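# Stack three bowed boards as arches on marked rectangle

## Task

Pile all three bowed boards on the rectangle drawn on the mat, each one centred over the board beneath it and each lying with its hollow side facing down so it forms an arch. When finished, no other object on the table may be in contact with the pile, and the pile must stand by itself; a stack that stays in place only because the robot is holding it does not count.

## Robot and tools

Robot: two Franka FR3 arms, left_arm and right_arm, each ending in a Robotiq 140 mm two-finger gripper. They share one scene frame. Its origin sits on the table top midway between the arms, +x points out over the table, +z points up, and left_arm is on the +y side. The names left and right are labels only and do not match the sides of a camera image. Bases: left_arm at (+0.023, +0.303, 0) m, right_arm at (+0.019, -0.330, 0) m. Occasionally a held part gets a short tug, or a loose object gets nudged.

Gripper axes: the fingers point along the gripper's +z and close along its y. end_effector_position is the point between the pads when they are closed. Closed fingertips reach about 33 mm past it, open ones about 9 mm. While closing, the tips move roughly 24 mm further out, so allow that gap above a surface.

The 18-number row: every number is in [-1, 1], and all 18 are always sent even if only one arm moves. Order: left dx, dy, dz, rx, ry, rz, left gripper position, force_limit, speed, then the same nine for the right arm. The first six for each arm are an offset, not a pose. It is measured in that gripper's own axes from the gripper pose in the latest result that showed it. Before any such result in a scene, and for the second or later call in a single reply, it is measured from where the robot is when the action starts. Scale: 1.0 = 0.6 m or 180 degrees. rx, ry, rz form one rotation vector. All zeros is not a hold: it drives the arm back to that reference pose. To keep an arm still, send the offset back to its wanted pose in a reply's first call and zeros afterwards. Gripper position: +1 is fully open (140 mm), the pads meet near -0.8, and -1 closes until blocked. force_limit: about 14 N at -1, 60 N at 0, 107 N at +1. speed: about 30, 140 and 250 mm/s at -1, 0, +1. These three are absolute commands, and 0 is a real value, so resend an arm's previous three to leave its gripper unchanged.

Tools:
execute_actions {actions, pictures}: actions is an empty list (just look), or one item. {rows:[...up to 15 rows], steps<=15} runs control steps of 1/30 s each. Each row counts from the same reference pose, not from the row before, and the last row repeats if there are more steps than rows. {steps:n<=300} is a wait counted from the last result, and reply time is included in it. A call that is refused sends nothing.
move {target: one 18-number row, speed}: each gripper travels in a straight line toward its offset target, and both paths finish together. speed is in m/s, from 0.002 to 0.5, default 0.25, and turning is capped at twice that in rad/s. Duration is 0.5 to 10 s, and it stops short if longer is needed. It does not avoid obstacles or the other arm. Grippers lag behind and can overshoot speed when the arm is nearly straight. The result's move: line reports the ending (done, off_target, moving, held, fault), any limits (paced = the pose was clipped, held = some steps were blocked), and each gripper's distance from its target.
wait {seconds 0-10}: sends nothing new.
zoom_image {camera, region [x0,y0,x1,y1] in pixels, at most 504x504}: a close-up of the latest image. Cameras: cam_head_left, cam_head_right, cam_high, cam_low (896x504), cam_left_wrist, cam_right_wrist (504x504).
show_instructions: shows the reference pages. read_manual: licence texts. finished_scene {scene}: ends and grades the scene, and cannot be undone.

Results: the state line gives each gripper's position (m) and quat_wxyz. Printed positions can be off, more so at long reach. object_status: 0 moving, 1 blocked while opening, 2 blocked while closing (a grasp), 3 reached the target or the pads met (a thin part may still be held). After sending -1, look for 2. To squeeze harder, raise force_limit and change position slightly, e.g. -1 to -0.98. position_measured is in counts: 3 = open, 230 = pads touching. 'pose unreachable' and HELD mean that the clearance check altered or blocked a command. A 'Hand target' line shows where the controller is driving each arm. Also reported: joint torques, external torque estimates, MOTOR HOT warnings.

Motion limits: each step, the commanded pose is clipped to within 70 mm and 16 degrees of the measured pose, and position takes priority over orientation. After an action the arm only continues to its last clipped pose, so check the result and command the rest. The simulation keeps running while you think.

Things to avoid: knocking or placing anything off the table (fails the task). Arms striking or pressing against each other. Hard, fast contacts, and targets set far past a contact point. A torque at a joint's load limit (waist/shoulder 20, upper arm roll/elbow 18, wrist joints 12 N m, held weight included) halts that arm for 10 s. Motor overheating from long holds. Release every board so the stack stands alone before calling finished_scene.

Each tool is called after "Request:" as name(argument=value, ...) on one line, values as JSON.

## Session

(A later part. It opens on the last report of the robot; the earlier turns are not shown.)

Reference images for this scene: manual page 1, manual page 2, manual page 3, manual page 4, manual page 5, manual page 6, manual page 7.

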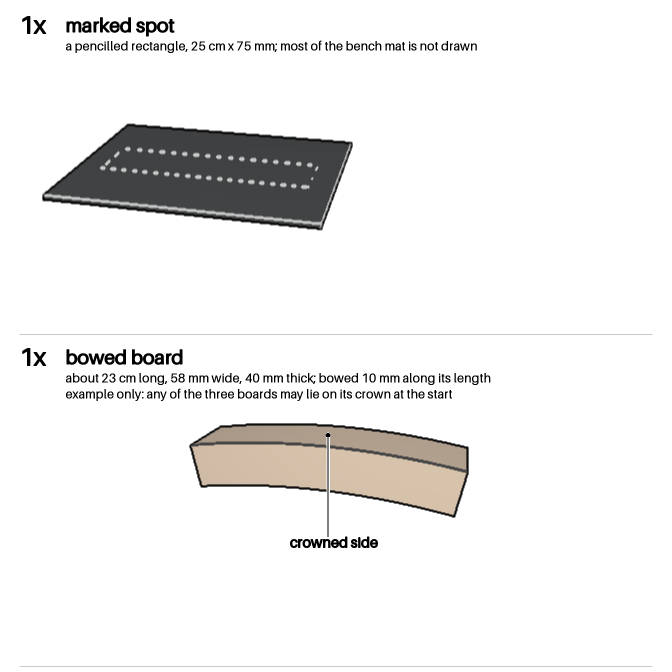

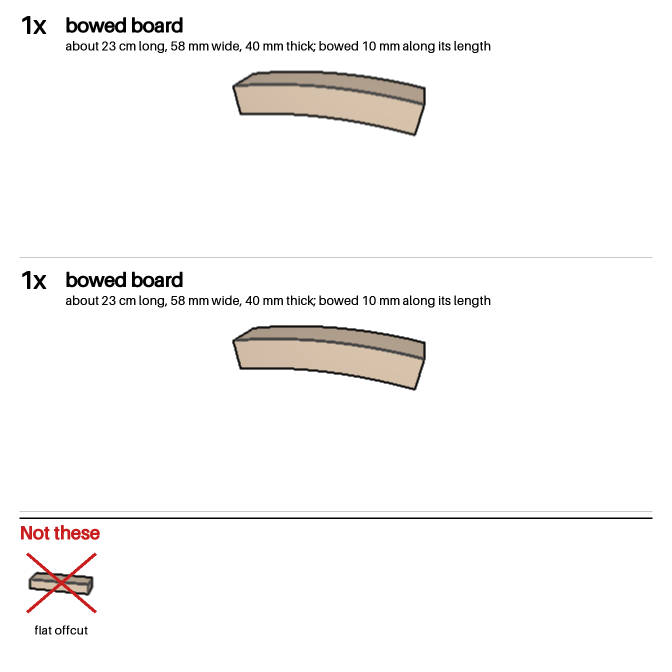

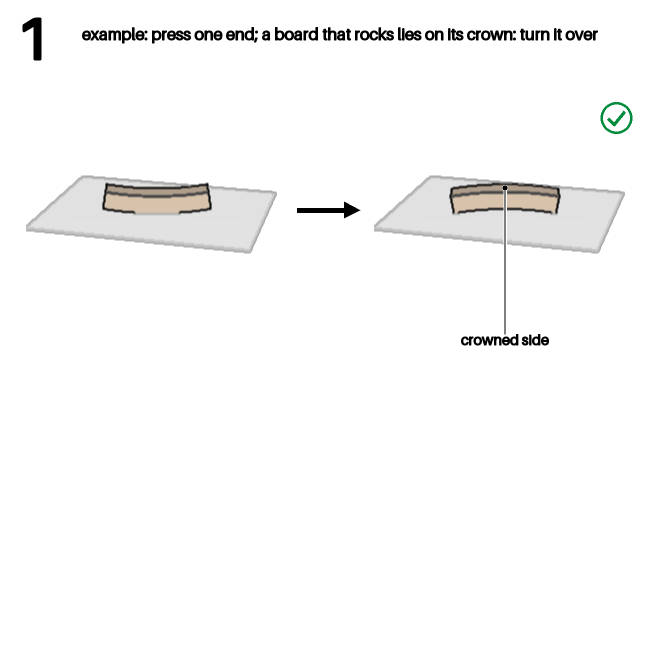

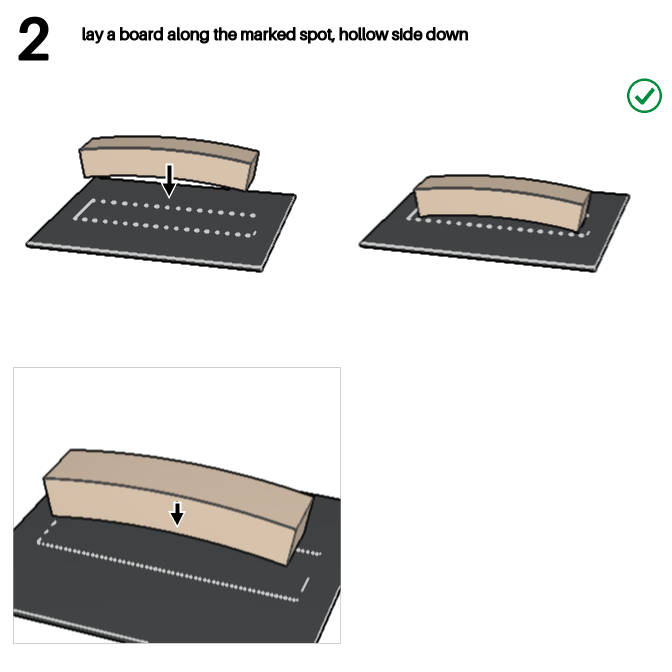

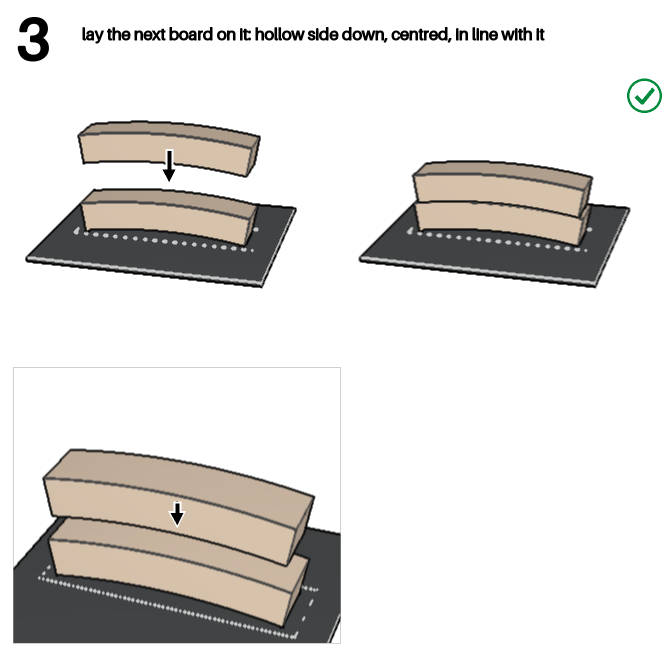

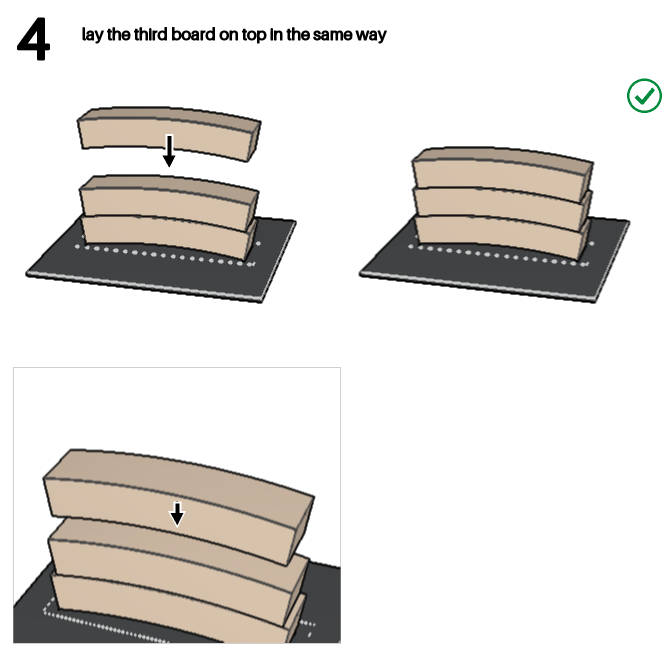

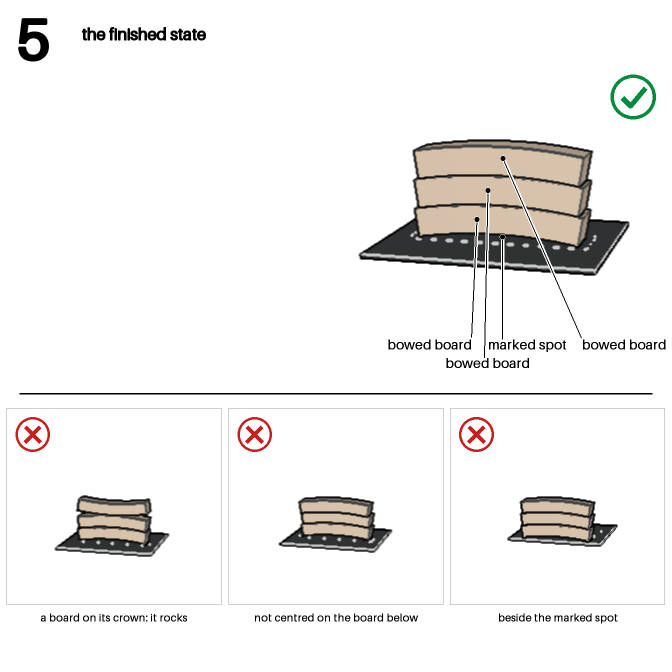

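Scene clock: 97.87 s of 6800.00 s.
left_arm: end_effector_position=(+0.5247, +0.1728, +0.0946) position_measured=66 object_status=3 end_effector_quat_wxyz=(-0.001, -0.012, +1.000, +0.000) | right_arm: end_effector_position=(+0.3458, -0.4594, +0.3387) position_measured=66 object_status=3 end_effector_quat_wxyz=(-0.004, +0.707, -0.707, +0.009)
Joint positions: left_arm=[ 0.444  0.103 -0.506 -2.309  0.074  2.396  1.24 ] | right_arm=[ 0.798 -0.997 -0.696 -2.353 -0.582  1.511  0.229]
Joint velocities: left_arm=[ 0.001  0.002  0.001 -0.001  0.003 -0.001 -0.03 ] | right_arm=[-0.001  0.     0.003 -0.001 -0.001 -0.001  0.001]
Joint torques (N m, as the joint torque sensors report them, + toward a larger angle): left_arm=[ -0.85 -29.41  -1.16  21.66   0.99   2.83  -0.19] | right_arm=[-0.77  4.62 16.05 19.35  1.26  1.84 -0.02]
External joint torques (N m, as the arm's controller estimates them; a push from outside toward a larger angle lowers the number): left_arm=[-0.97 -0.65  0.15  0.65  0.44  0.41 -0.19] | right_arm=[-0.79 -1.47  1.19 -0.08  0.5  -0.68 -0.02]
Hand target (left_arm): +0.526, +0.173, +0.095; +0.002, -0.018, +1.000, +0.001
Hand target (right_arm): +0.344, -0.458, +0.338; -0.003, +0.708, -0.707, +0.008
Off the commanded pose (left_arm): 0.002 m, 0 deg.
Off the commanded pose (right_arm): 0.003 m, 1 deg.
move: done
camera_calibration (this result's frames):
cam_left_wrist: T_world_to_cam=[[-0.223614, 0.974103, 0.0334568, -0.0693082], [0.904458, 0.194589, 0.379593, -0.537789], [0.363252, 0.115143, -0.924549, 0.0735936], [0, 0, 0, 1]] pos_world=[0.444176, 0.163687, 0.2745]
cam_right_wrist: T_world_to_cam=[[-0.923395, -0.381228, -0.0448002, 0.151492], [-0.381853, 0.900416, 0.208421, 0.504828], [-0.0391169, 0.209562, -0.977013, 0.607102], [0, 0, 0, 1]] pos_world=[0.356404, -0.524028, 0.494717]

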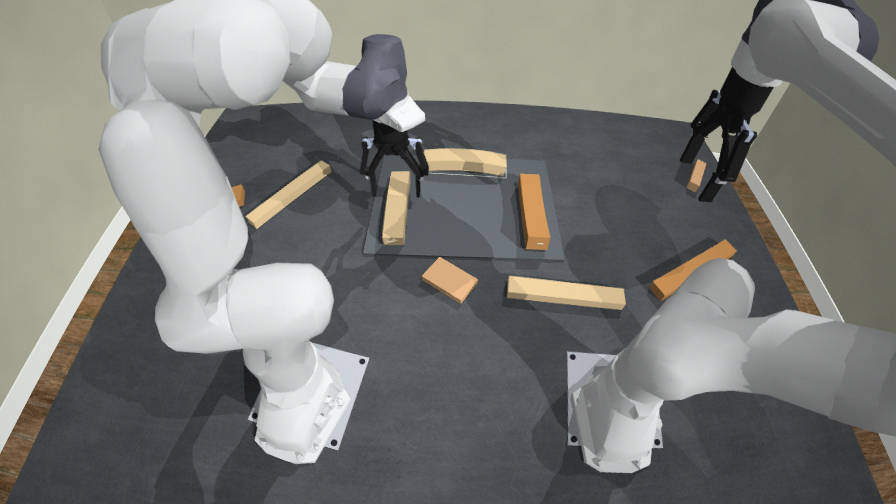

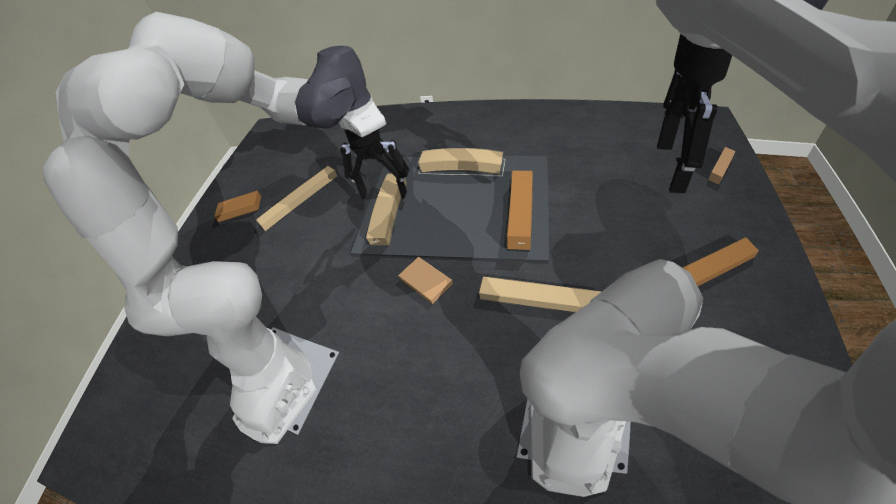

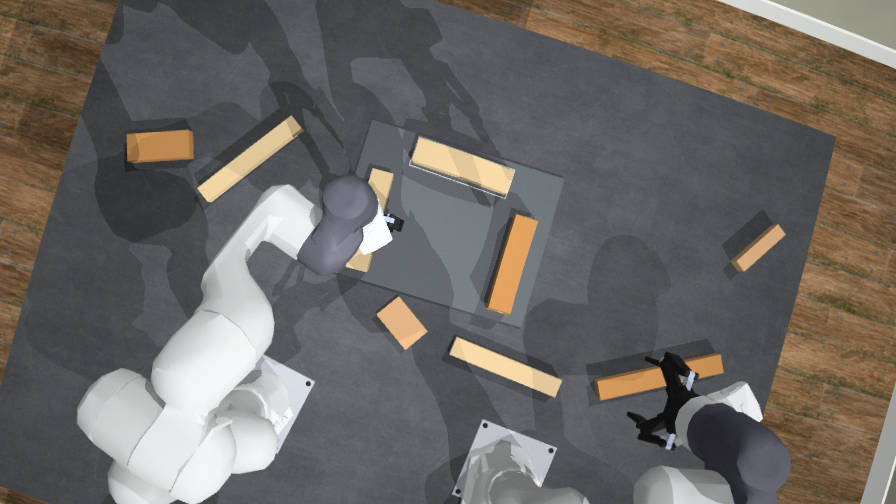

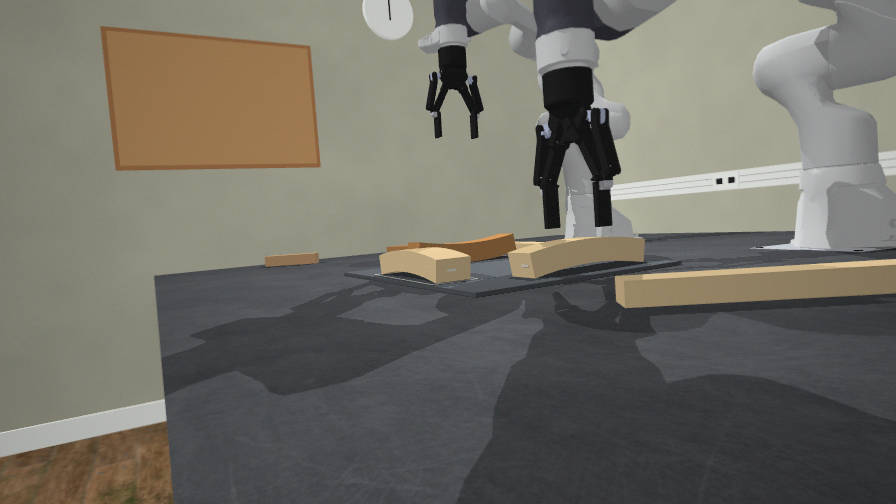

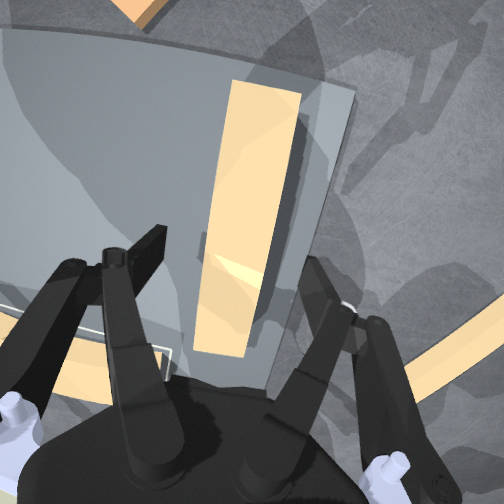

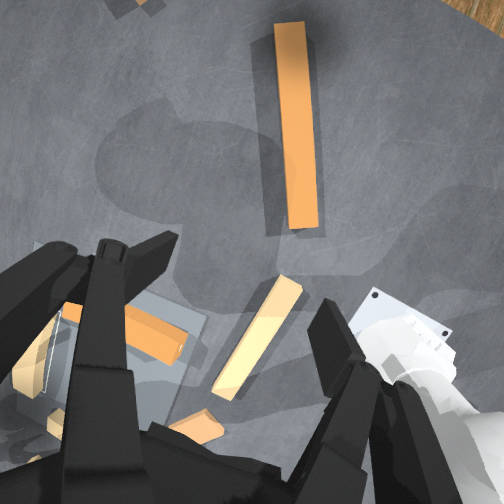

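Request:
move(target=[0,0.004,0.064,0,0,-0.006,0.5,0,0,0,0,0,0,0,0,0.5,0.6,0], speed=0.1)

Request:
execute_actions(actions=[{"rows":[[0,0,0,0,0,0,-1,0,0,0,0,0,0,0,0,0.5,0.6,0]]}], pictures=false)

Request:
move(target=[0,0,-0.12,0,0,0,-1,0,0,0,0,0,0,0,0,0.5,0.6,0], speed=0.15)

Request:
move(target=[-0.308,-0.308,0.02,0,0,0.525,-1,0,0,0,0,0,0,0,0,0.5,0.6,0], speed=0.3)

Request:
zoom_image(camera="cam_head_left", region=[405,110,525,190])

Scene clock: 110.27 s of 6800.00 s.
left_arm: end_effector_position=(+0.5234, +0.1765, +0.0564) position_measured=66 object_status=3 end_effector_quat_wxyz=(-0.003, -0.017, +1.000, +0.001) | right_arm: end_effector_position=(+0.3457, -0.4593, +0.3386) position_measured=66 object_status=3 end_effector_quat_wxyz=(-0.004, +0.707, -0.707, +0.009)
Joint positions: left_arm=[ 0.438  0.184 -0.488 -2.328  0.141  2.48   1.188] | right_arm=[ 0.798 -0.998 -0.696 -2.353 -0.582  1.511  0.229]
Joint velocities: left_arm=[-0.     0.001 -0.    -0.001  0.006  0.01  -0.02 ] | right_arm=[-0.    -0.    -0.001 -0.     0.001  0.     0.001]
Joint torques (N m, as the joint torque sensors report them, + toward a larger angle): left_arm=[ -1.23 -29.81  -1.62  21.09   0.84   2.84  -0.24] | right_arm=[-0.16  6.34 14.43 20.89  0.79  2.37 -0.02]
External joint torques (N m, as the arm's controller estimates them; a push from outside toward a larger angle lowers the number): left_arm=[-1.21  0.67  0.87  1.28  0.35  0.44 -0.24] | right_arm=[-0.15  0.3  -0.32  1.44  0.02 -0.15 -0.02]
Hand target (left_arm): +0.525, +0.176, +0.056; -0.001, -0.021, +1.000, +0.001
Hand target (right_arm): +0.346, -0.459, +0.339; -0.004, +0.707, -0.707, +0.009
Off the commanded pose (left_arm): 0.002 m, 1 deg.
Off the commanded pose (right_arm): 0.000 m, 0 deg.
After step 90, 8.43 s passed at rest.
move: done
camera_calibration (this result's frames):
cam_left_wrist: T_world_to_cam=[[-0.234095, 0.971549, 0.0359308, -0.0661206], [0.904111, 0.20396, 0.375479, -0.52409], [0.357468, 0.120383, -0.926134, 0.0404786], [0, 0, 0, 1]] pos_world=[0.443887, 0.16626, 0.236649]
cam_right_wrist: T_world_to_cam=[[-0.923377, -0.381311, -0.0444643, 0.151196], [-0.381858, 0.900384, 0.208548, 0.504724], [-0.0394865, 0.209547, -0.977001, 0.607141], [0, 0, 0, 1]] pos_world=[0.356318, -0.524017, 0.494641]

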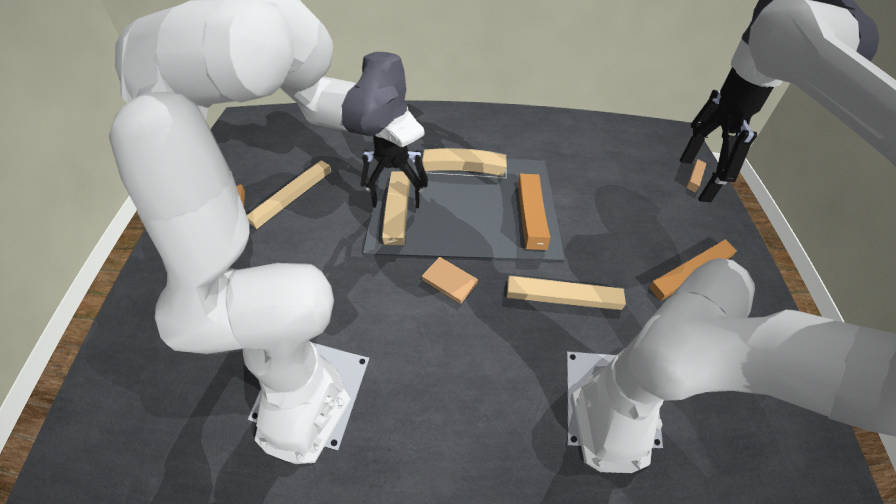

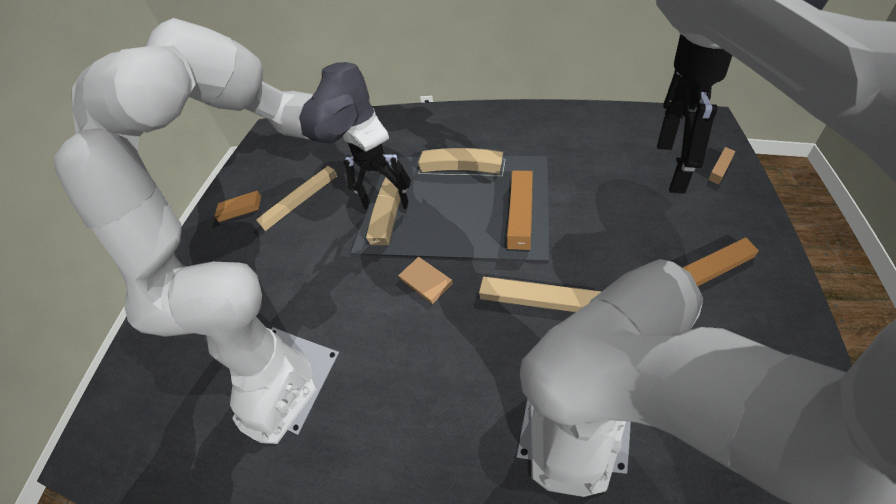

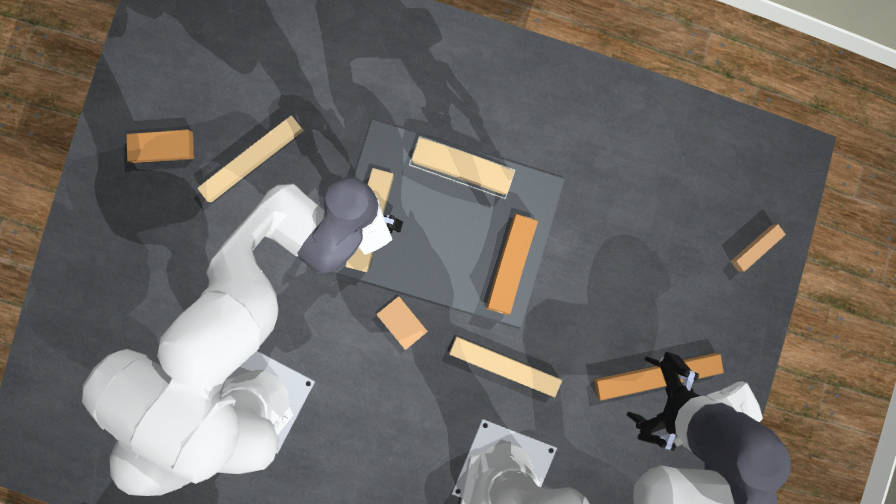

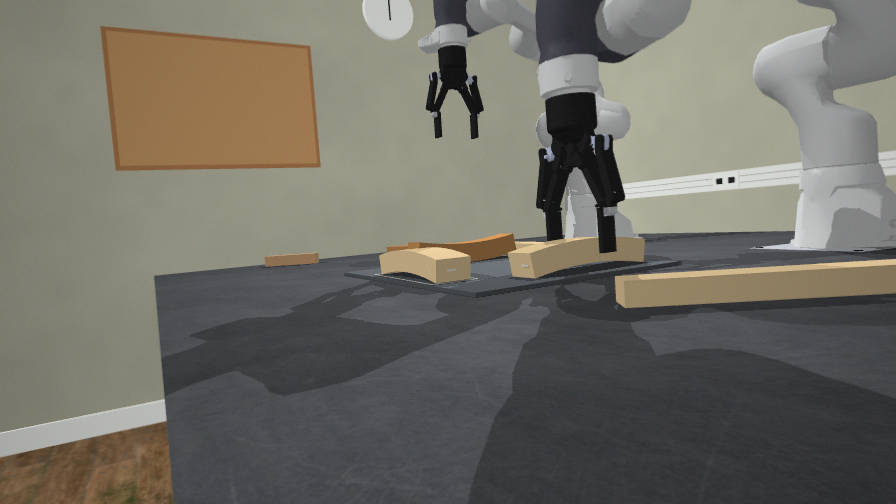

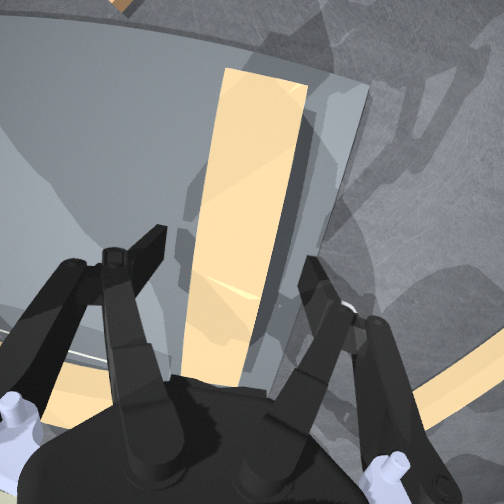

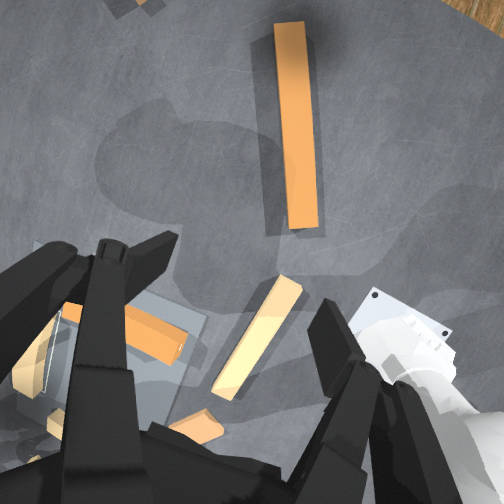

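Scene clock: 110.77 s of 6800.00 s.
left_arm: end_effector_position=(+0.5236, +0.1761, +0.0567) position_measured=157 object_status=0 end_effector_quat_wxyz=(-0.003, -0.018, +1.000, +0.001) | right_arm: end_effector_position=(+0.3457, -0.4593, +0.3386) position_measured=66 object_status=3 end_effector_quat_wxyz=(-0.004, +0.707, -0.707, +0.009)
Joint positions: left_arm=[ 0.438  0.184 -0.489 -2.328  0.141  2.48   1.187] | right_arm=[ 0.798 -0.998 -0.696 -2.353 -0.582  1.511  0.229]
Joint velocities: left_arm=[-0.001  0.001 -0.001 -0.    -0.    -0.    -0.006] | right_arm=[ 0.001 -0.    -0.    -0.    -0.002  0.001 -0.   ]
Joint torques (N m, as the joint torque sensors report them, + toward a larger angle): left_arm=[  0.48 -30.25  -2.42  20.8    0.44   2.16   0.23] | right_arm=[-0.37  5.72 14.58 20.92  0.83  2.32 -0.01]
External joint torques (N m, as the arm's controller estimates them; a push from outside toward a larger angle lowers the number): left_arm=[ 0.53  0.25  0.07  0.91 -0.05 -0.26  0.24] | right_arm=[-0.39 -0.41 -0.2   1.46  0.07 -0.21 -0.01]
Hand target (left_arm): +0.523, +0.177, +0.056; -0.003, -0.017, +1.000, +0.001
Hand target (right_arm): +0.346, -0.459, +0.339; -0.004, +0.707, -0.707, +0.009
Off the commanded pose (left_arm): 0.001 m, 0 deg.
Off the commanded pose (right_arm): 0.000 m, 0 deg.
Steps of this call (steps 1 to 15: all 15 steps of this action). Readings (end_effector_position | what the end effector reports):
1: left_arm (+0.5234, +0.1765, +0.0564) | right_arm (+0.3457, -0.4593, +0.3386) | left_arm position_measured=66 object_status=0 | right_arm position_measured=66 object_status=3
2: left_arm (+0.5234, +0.1765, +0.0564) | right_arm (+0.3457, -0.4593, +0.3386) | left_arm position_measured=72 object_status=0 | right_arm position_measured=66 object_status=3
4: left_arm (+0.5234, +0.1765, +0.0564) | right_arm (+0.3457, -0.4593, +0.3386) | left_arm position_measured=87 object_status=0 | right_arm position_measured=66 object_status=3
8: left_arm (+0.5234, +0.1765, +0.0564) | right_arm (+0.3457, -0.4593, +0.3386) | left_arm position_measured=117 object_status=0 | right_arm position_measured=66 object_status=3
15: the state above

Scene clock: 112.13 s of 6800.00 s.
left_arm: end_effector_position=(+0.5228, +0.1742, +0.1267) position_measured=157 object_status=2 end_effector_quat_wxyz=(-0.003, -0.021, +1.000, +0.000) | right_arm: end_effector_position=(+0.3457, -0.4593, +0.3386) position_measured=66 object_status=3 end_effector_quat_wxyz=(-0.004, +0.707, -0.707, +0.009)
Joint positions: left_arm=[ 0.448  0.036 -0.508 -2.286  0.022  2.312  1.261] | right_arm=[ 0.798 -0.998 -0.696 -2.353 -0.582  1.511  0.229]
Joint velocities: left_arm=[ 0.002 -0.001 -0.     0.001 -0.003 -0.01   0.015] | right_arm=[-0.001  0.001  0.001 -0.001  0.001  0.     0.001]
Joint torques (N m, as the joint torque sensors report them, + toward a larger angle): left_arm=[  0.95 -29.76  -0.3   25.05   0.     1.85   0.39] | right_arm=[-0.34  5.97 14.37 20.68  0.76  2.36 -0.01]
External joint torques (N m, as the arm's controller estimates them; a push from outside toward a larger angle lowers the number): left_arm=[ 0.91 -2.08  0.16  3.02 -0.59 -0.58  0.39] | right_arm=[-0.3  -0.07 -0.35  1.21  0.   -0.15 -0.01]
Hand target (left_arm): +0.524, +0.175, +0.129; -0.003, -0.017, +1.000, -0.000
Hand target (right_arm): +0.346, -0.459, +0.339; -0.004, +0.707, -0.707, +0.009
Off the commanded pose (left_arm): 0.003 m, 0 deg.
Off the commanded pose (right_arm): 0.000 m, 0 deg.
move: done
camera_calibration (this result's frames):
cam_left_wrist: T_world_to_cam=[[-0.241374, 0.969826, 0.0342841, -0.0621896], [0.902569, 0.211375, 0.375087, -0.549862], [0.356523, 0.12148, -0.926355, 0.106434], [0, 0, 0, 1]] pos_world=[0.443331, 0.16361, 0.306974]
cam_right_wrist: T_world_to_cam=[[-0.923377, -0.381311, -0.0444643, 0.151196], [-0.381858, 0.900384, 0.208548, 0.504724], [-0.0394865, 0.209547, -0.977001, 0.607141], [0, 0, 0, 1]] pos_world=[0.356318, -0.524017, 0.494641]

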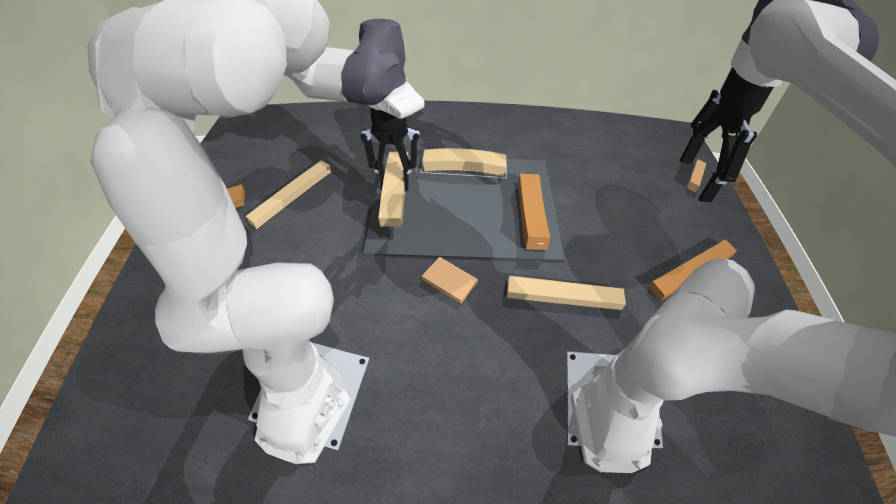

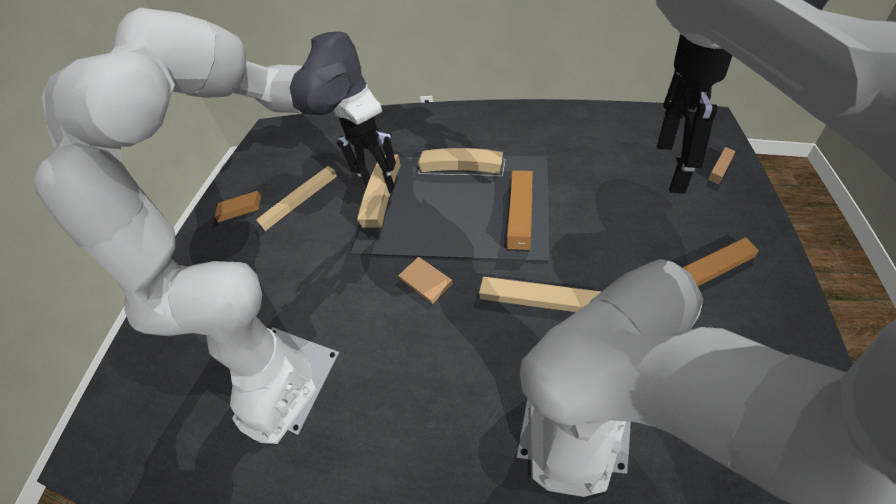

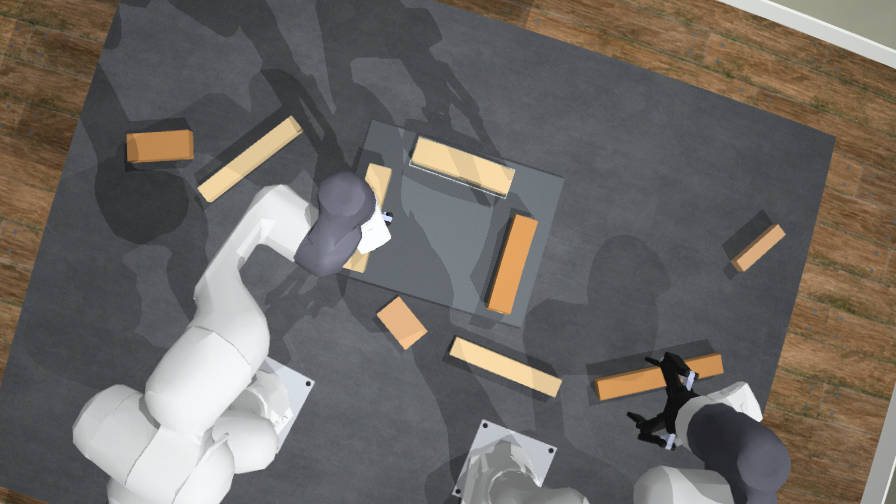

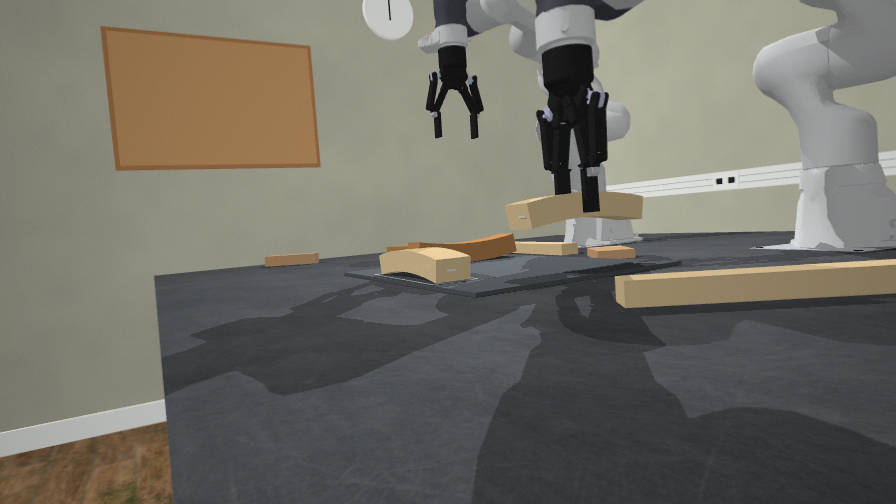

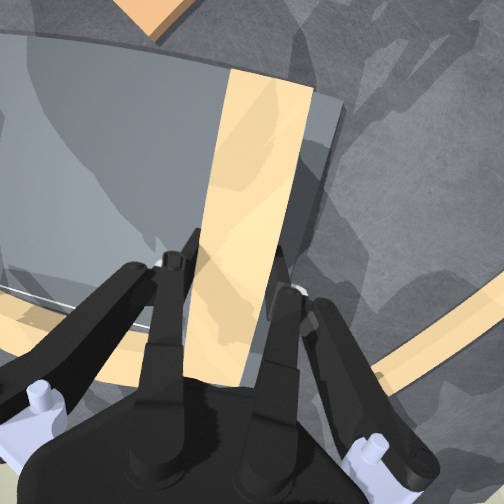

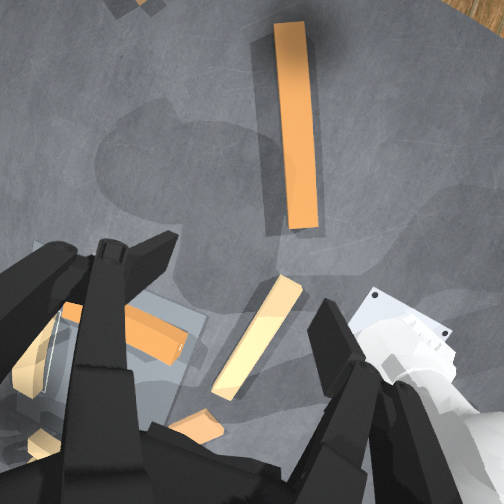

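Scene clock: 115.93 s of 6800.00 s.
left_arm: end_effector_position=(+0.7127, -0.0015, +0.1094) position_measured=157 object_status=2 end_effector_quat_wxyz=(-0.005, +0.716, +0.699, -0.004) | right_arm: end_effector_position=(+0.3457, -0.4593, +0.3386) position_measured=66 object_status=3 end_effector_quat_wxyz=(-0.004, +0.707, -0.707, +0.009)
Joint positions: left_arm=[ 0.247  0.956 -0.802 -1.129  0.648  1.829  2.482] | right_arm=[ 0.798 -0.998 -0.696 -2.353 -0.582  1.511  0.229]
Joint velocities: left_arm=[-0.001  0.001 -0.     0.003 -0.001 -0.009  0.032] | right_arm=[ 0.     0.001 -0.001  0.    -0.002  0.001  0.   ]
Joint torques (N m, as the joint torque sensors report them, + toward a larger angle): left_arm=[ -1.3  -53.25 -16.79  22.74   1.24   1.84   0.35] | right_arm=[ 0.13  5.95 14.13 21.03  0.79  2.33 -0.04]
External joint torques (N m, as the arm's controller estimates them; a push from outside toward a larger angle lowers the number): left_arm=[-1.26 -1.23 -1.8   3.01  0.42 -0.54  0.35] | right_arm=[ 0.14 -0.15 -0.57  1.57  0.03 -0.19 -0.04]
Hand target (left_arm): +0.713, -0.004, +0.113; -0.004, +0.722, +0.692, -0.003
Hand target (right_arm): +0.346, -0.459, +0.339; -0.004, +0.707, -0.707, +0.009
Off the commanded pose (left_arm): 0.005 m, 1 deg.
Off the commanded pose (right_arm): 0.000 m, 0 deg.
move: off_target (left_arm)
camera_calibration (this result's frames):
cam_left_wrist: T_world_to_cam=[[0.98397, 0.177249, 0.0196625, -0.718244], [0.156919, -0.912907, 0.376798, -0.148155], [0.0847371, -0.367672, -0.926087, 0.236934], [0, 0, 0, 1]] pos_world=[0.709901, 0.0791709, 0.289369]
cam_right_wrist: T_world_to_cam=[[-0.923377, -0.381311, -0.0444642, 0.151196], [-0.381858, 0.900384, 0.208548, 0.504724], [-0.0394866, 0.209547, -0.977001, 0.607141], [0, 0, 0, 1]] pos_world=[0.356318, -0.524017, 0.494641]

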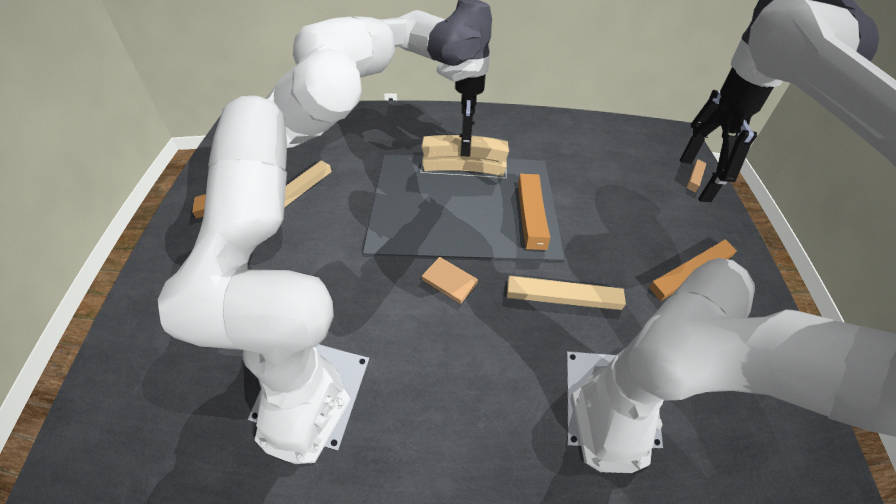

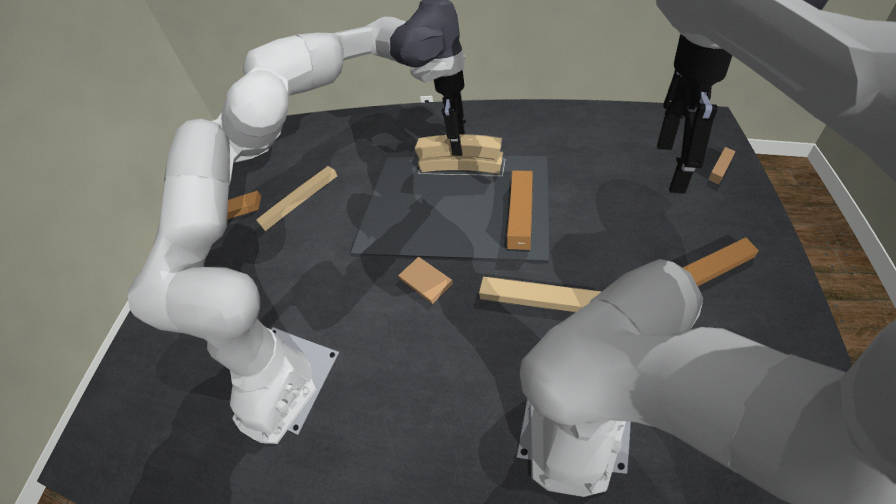

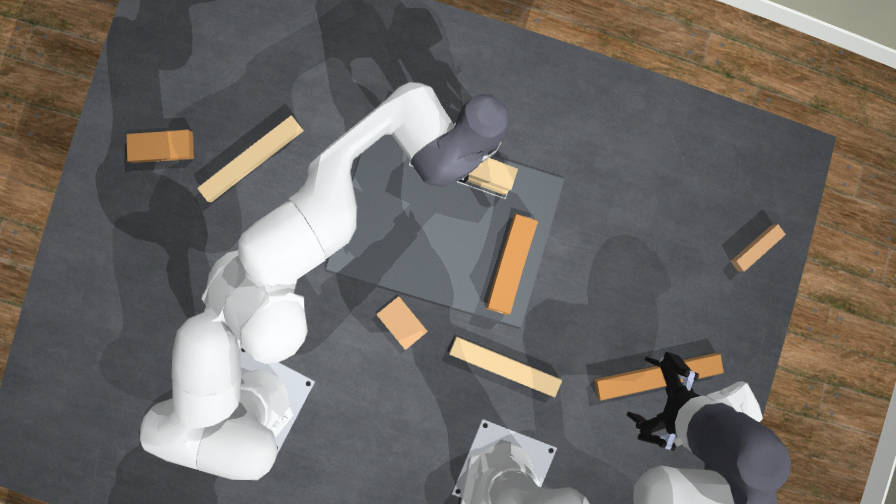

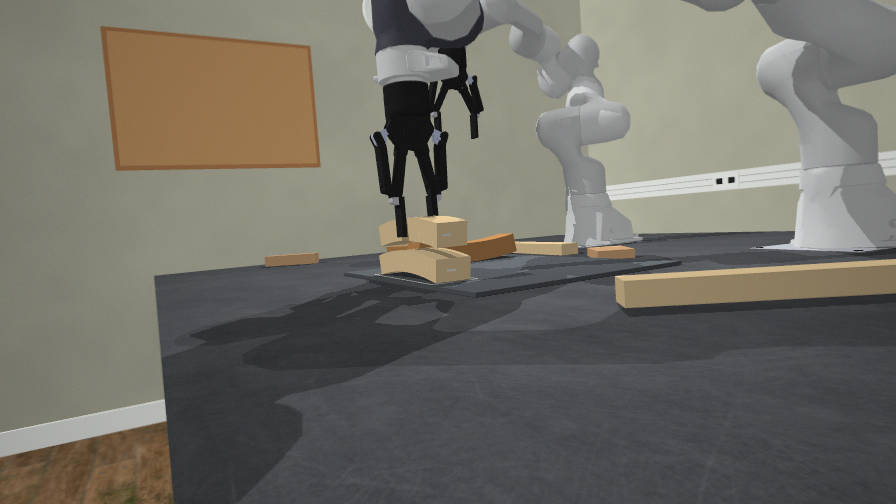

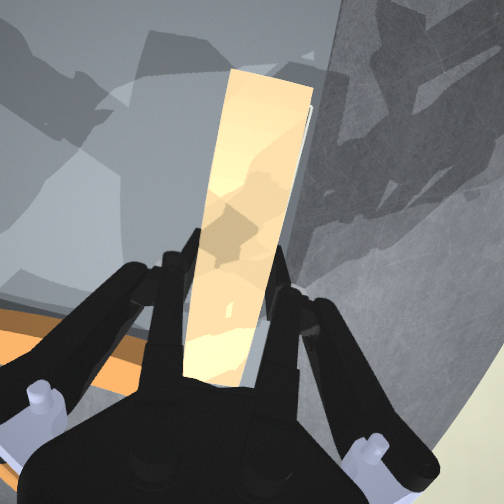

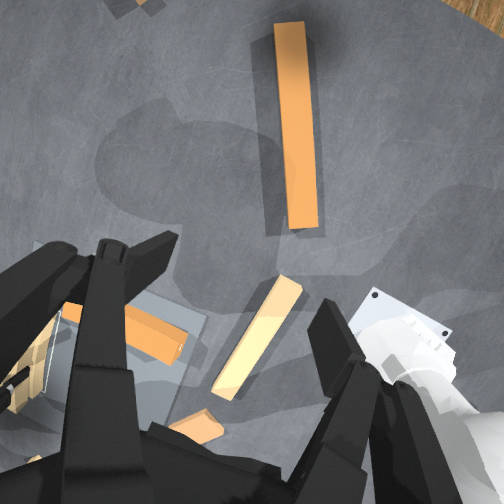

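Region (405, 110, 525, 190) of cam_head_left's 896x504 image, scaled by 4.200, with more detail than that image has.

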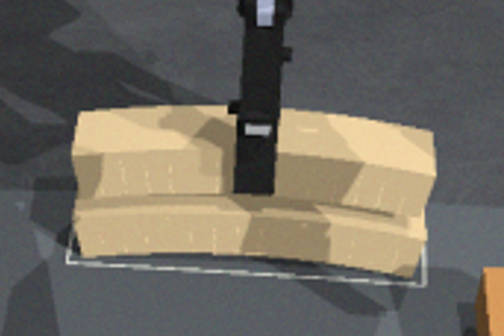

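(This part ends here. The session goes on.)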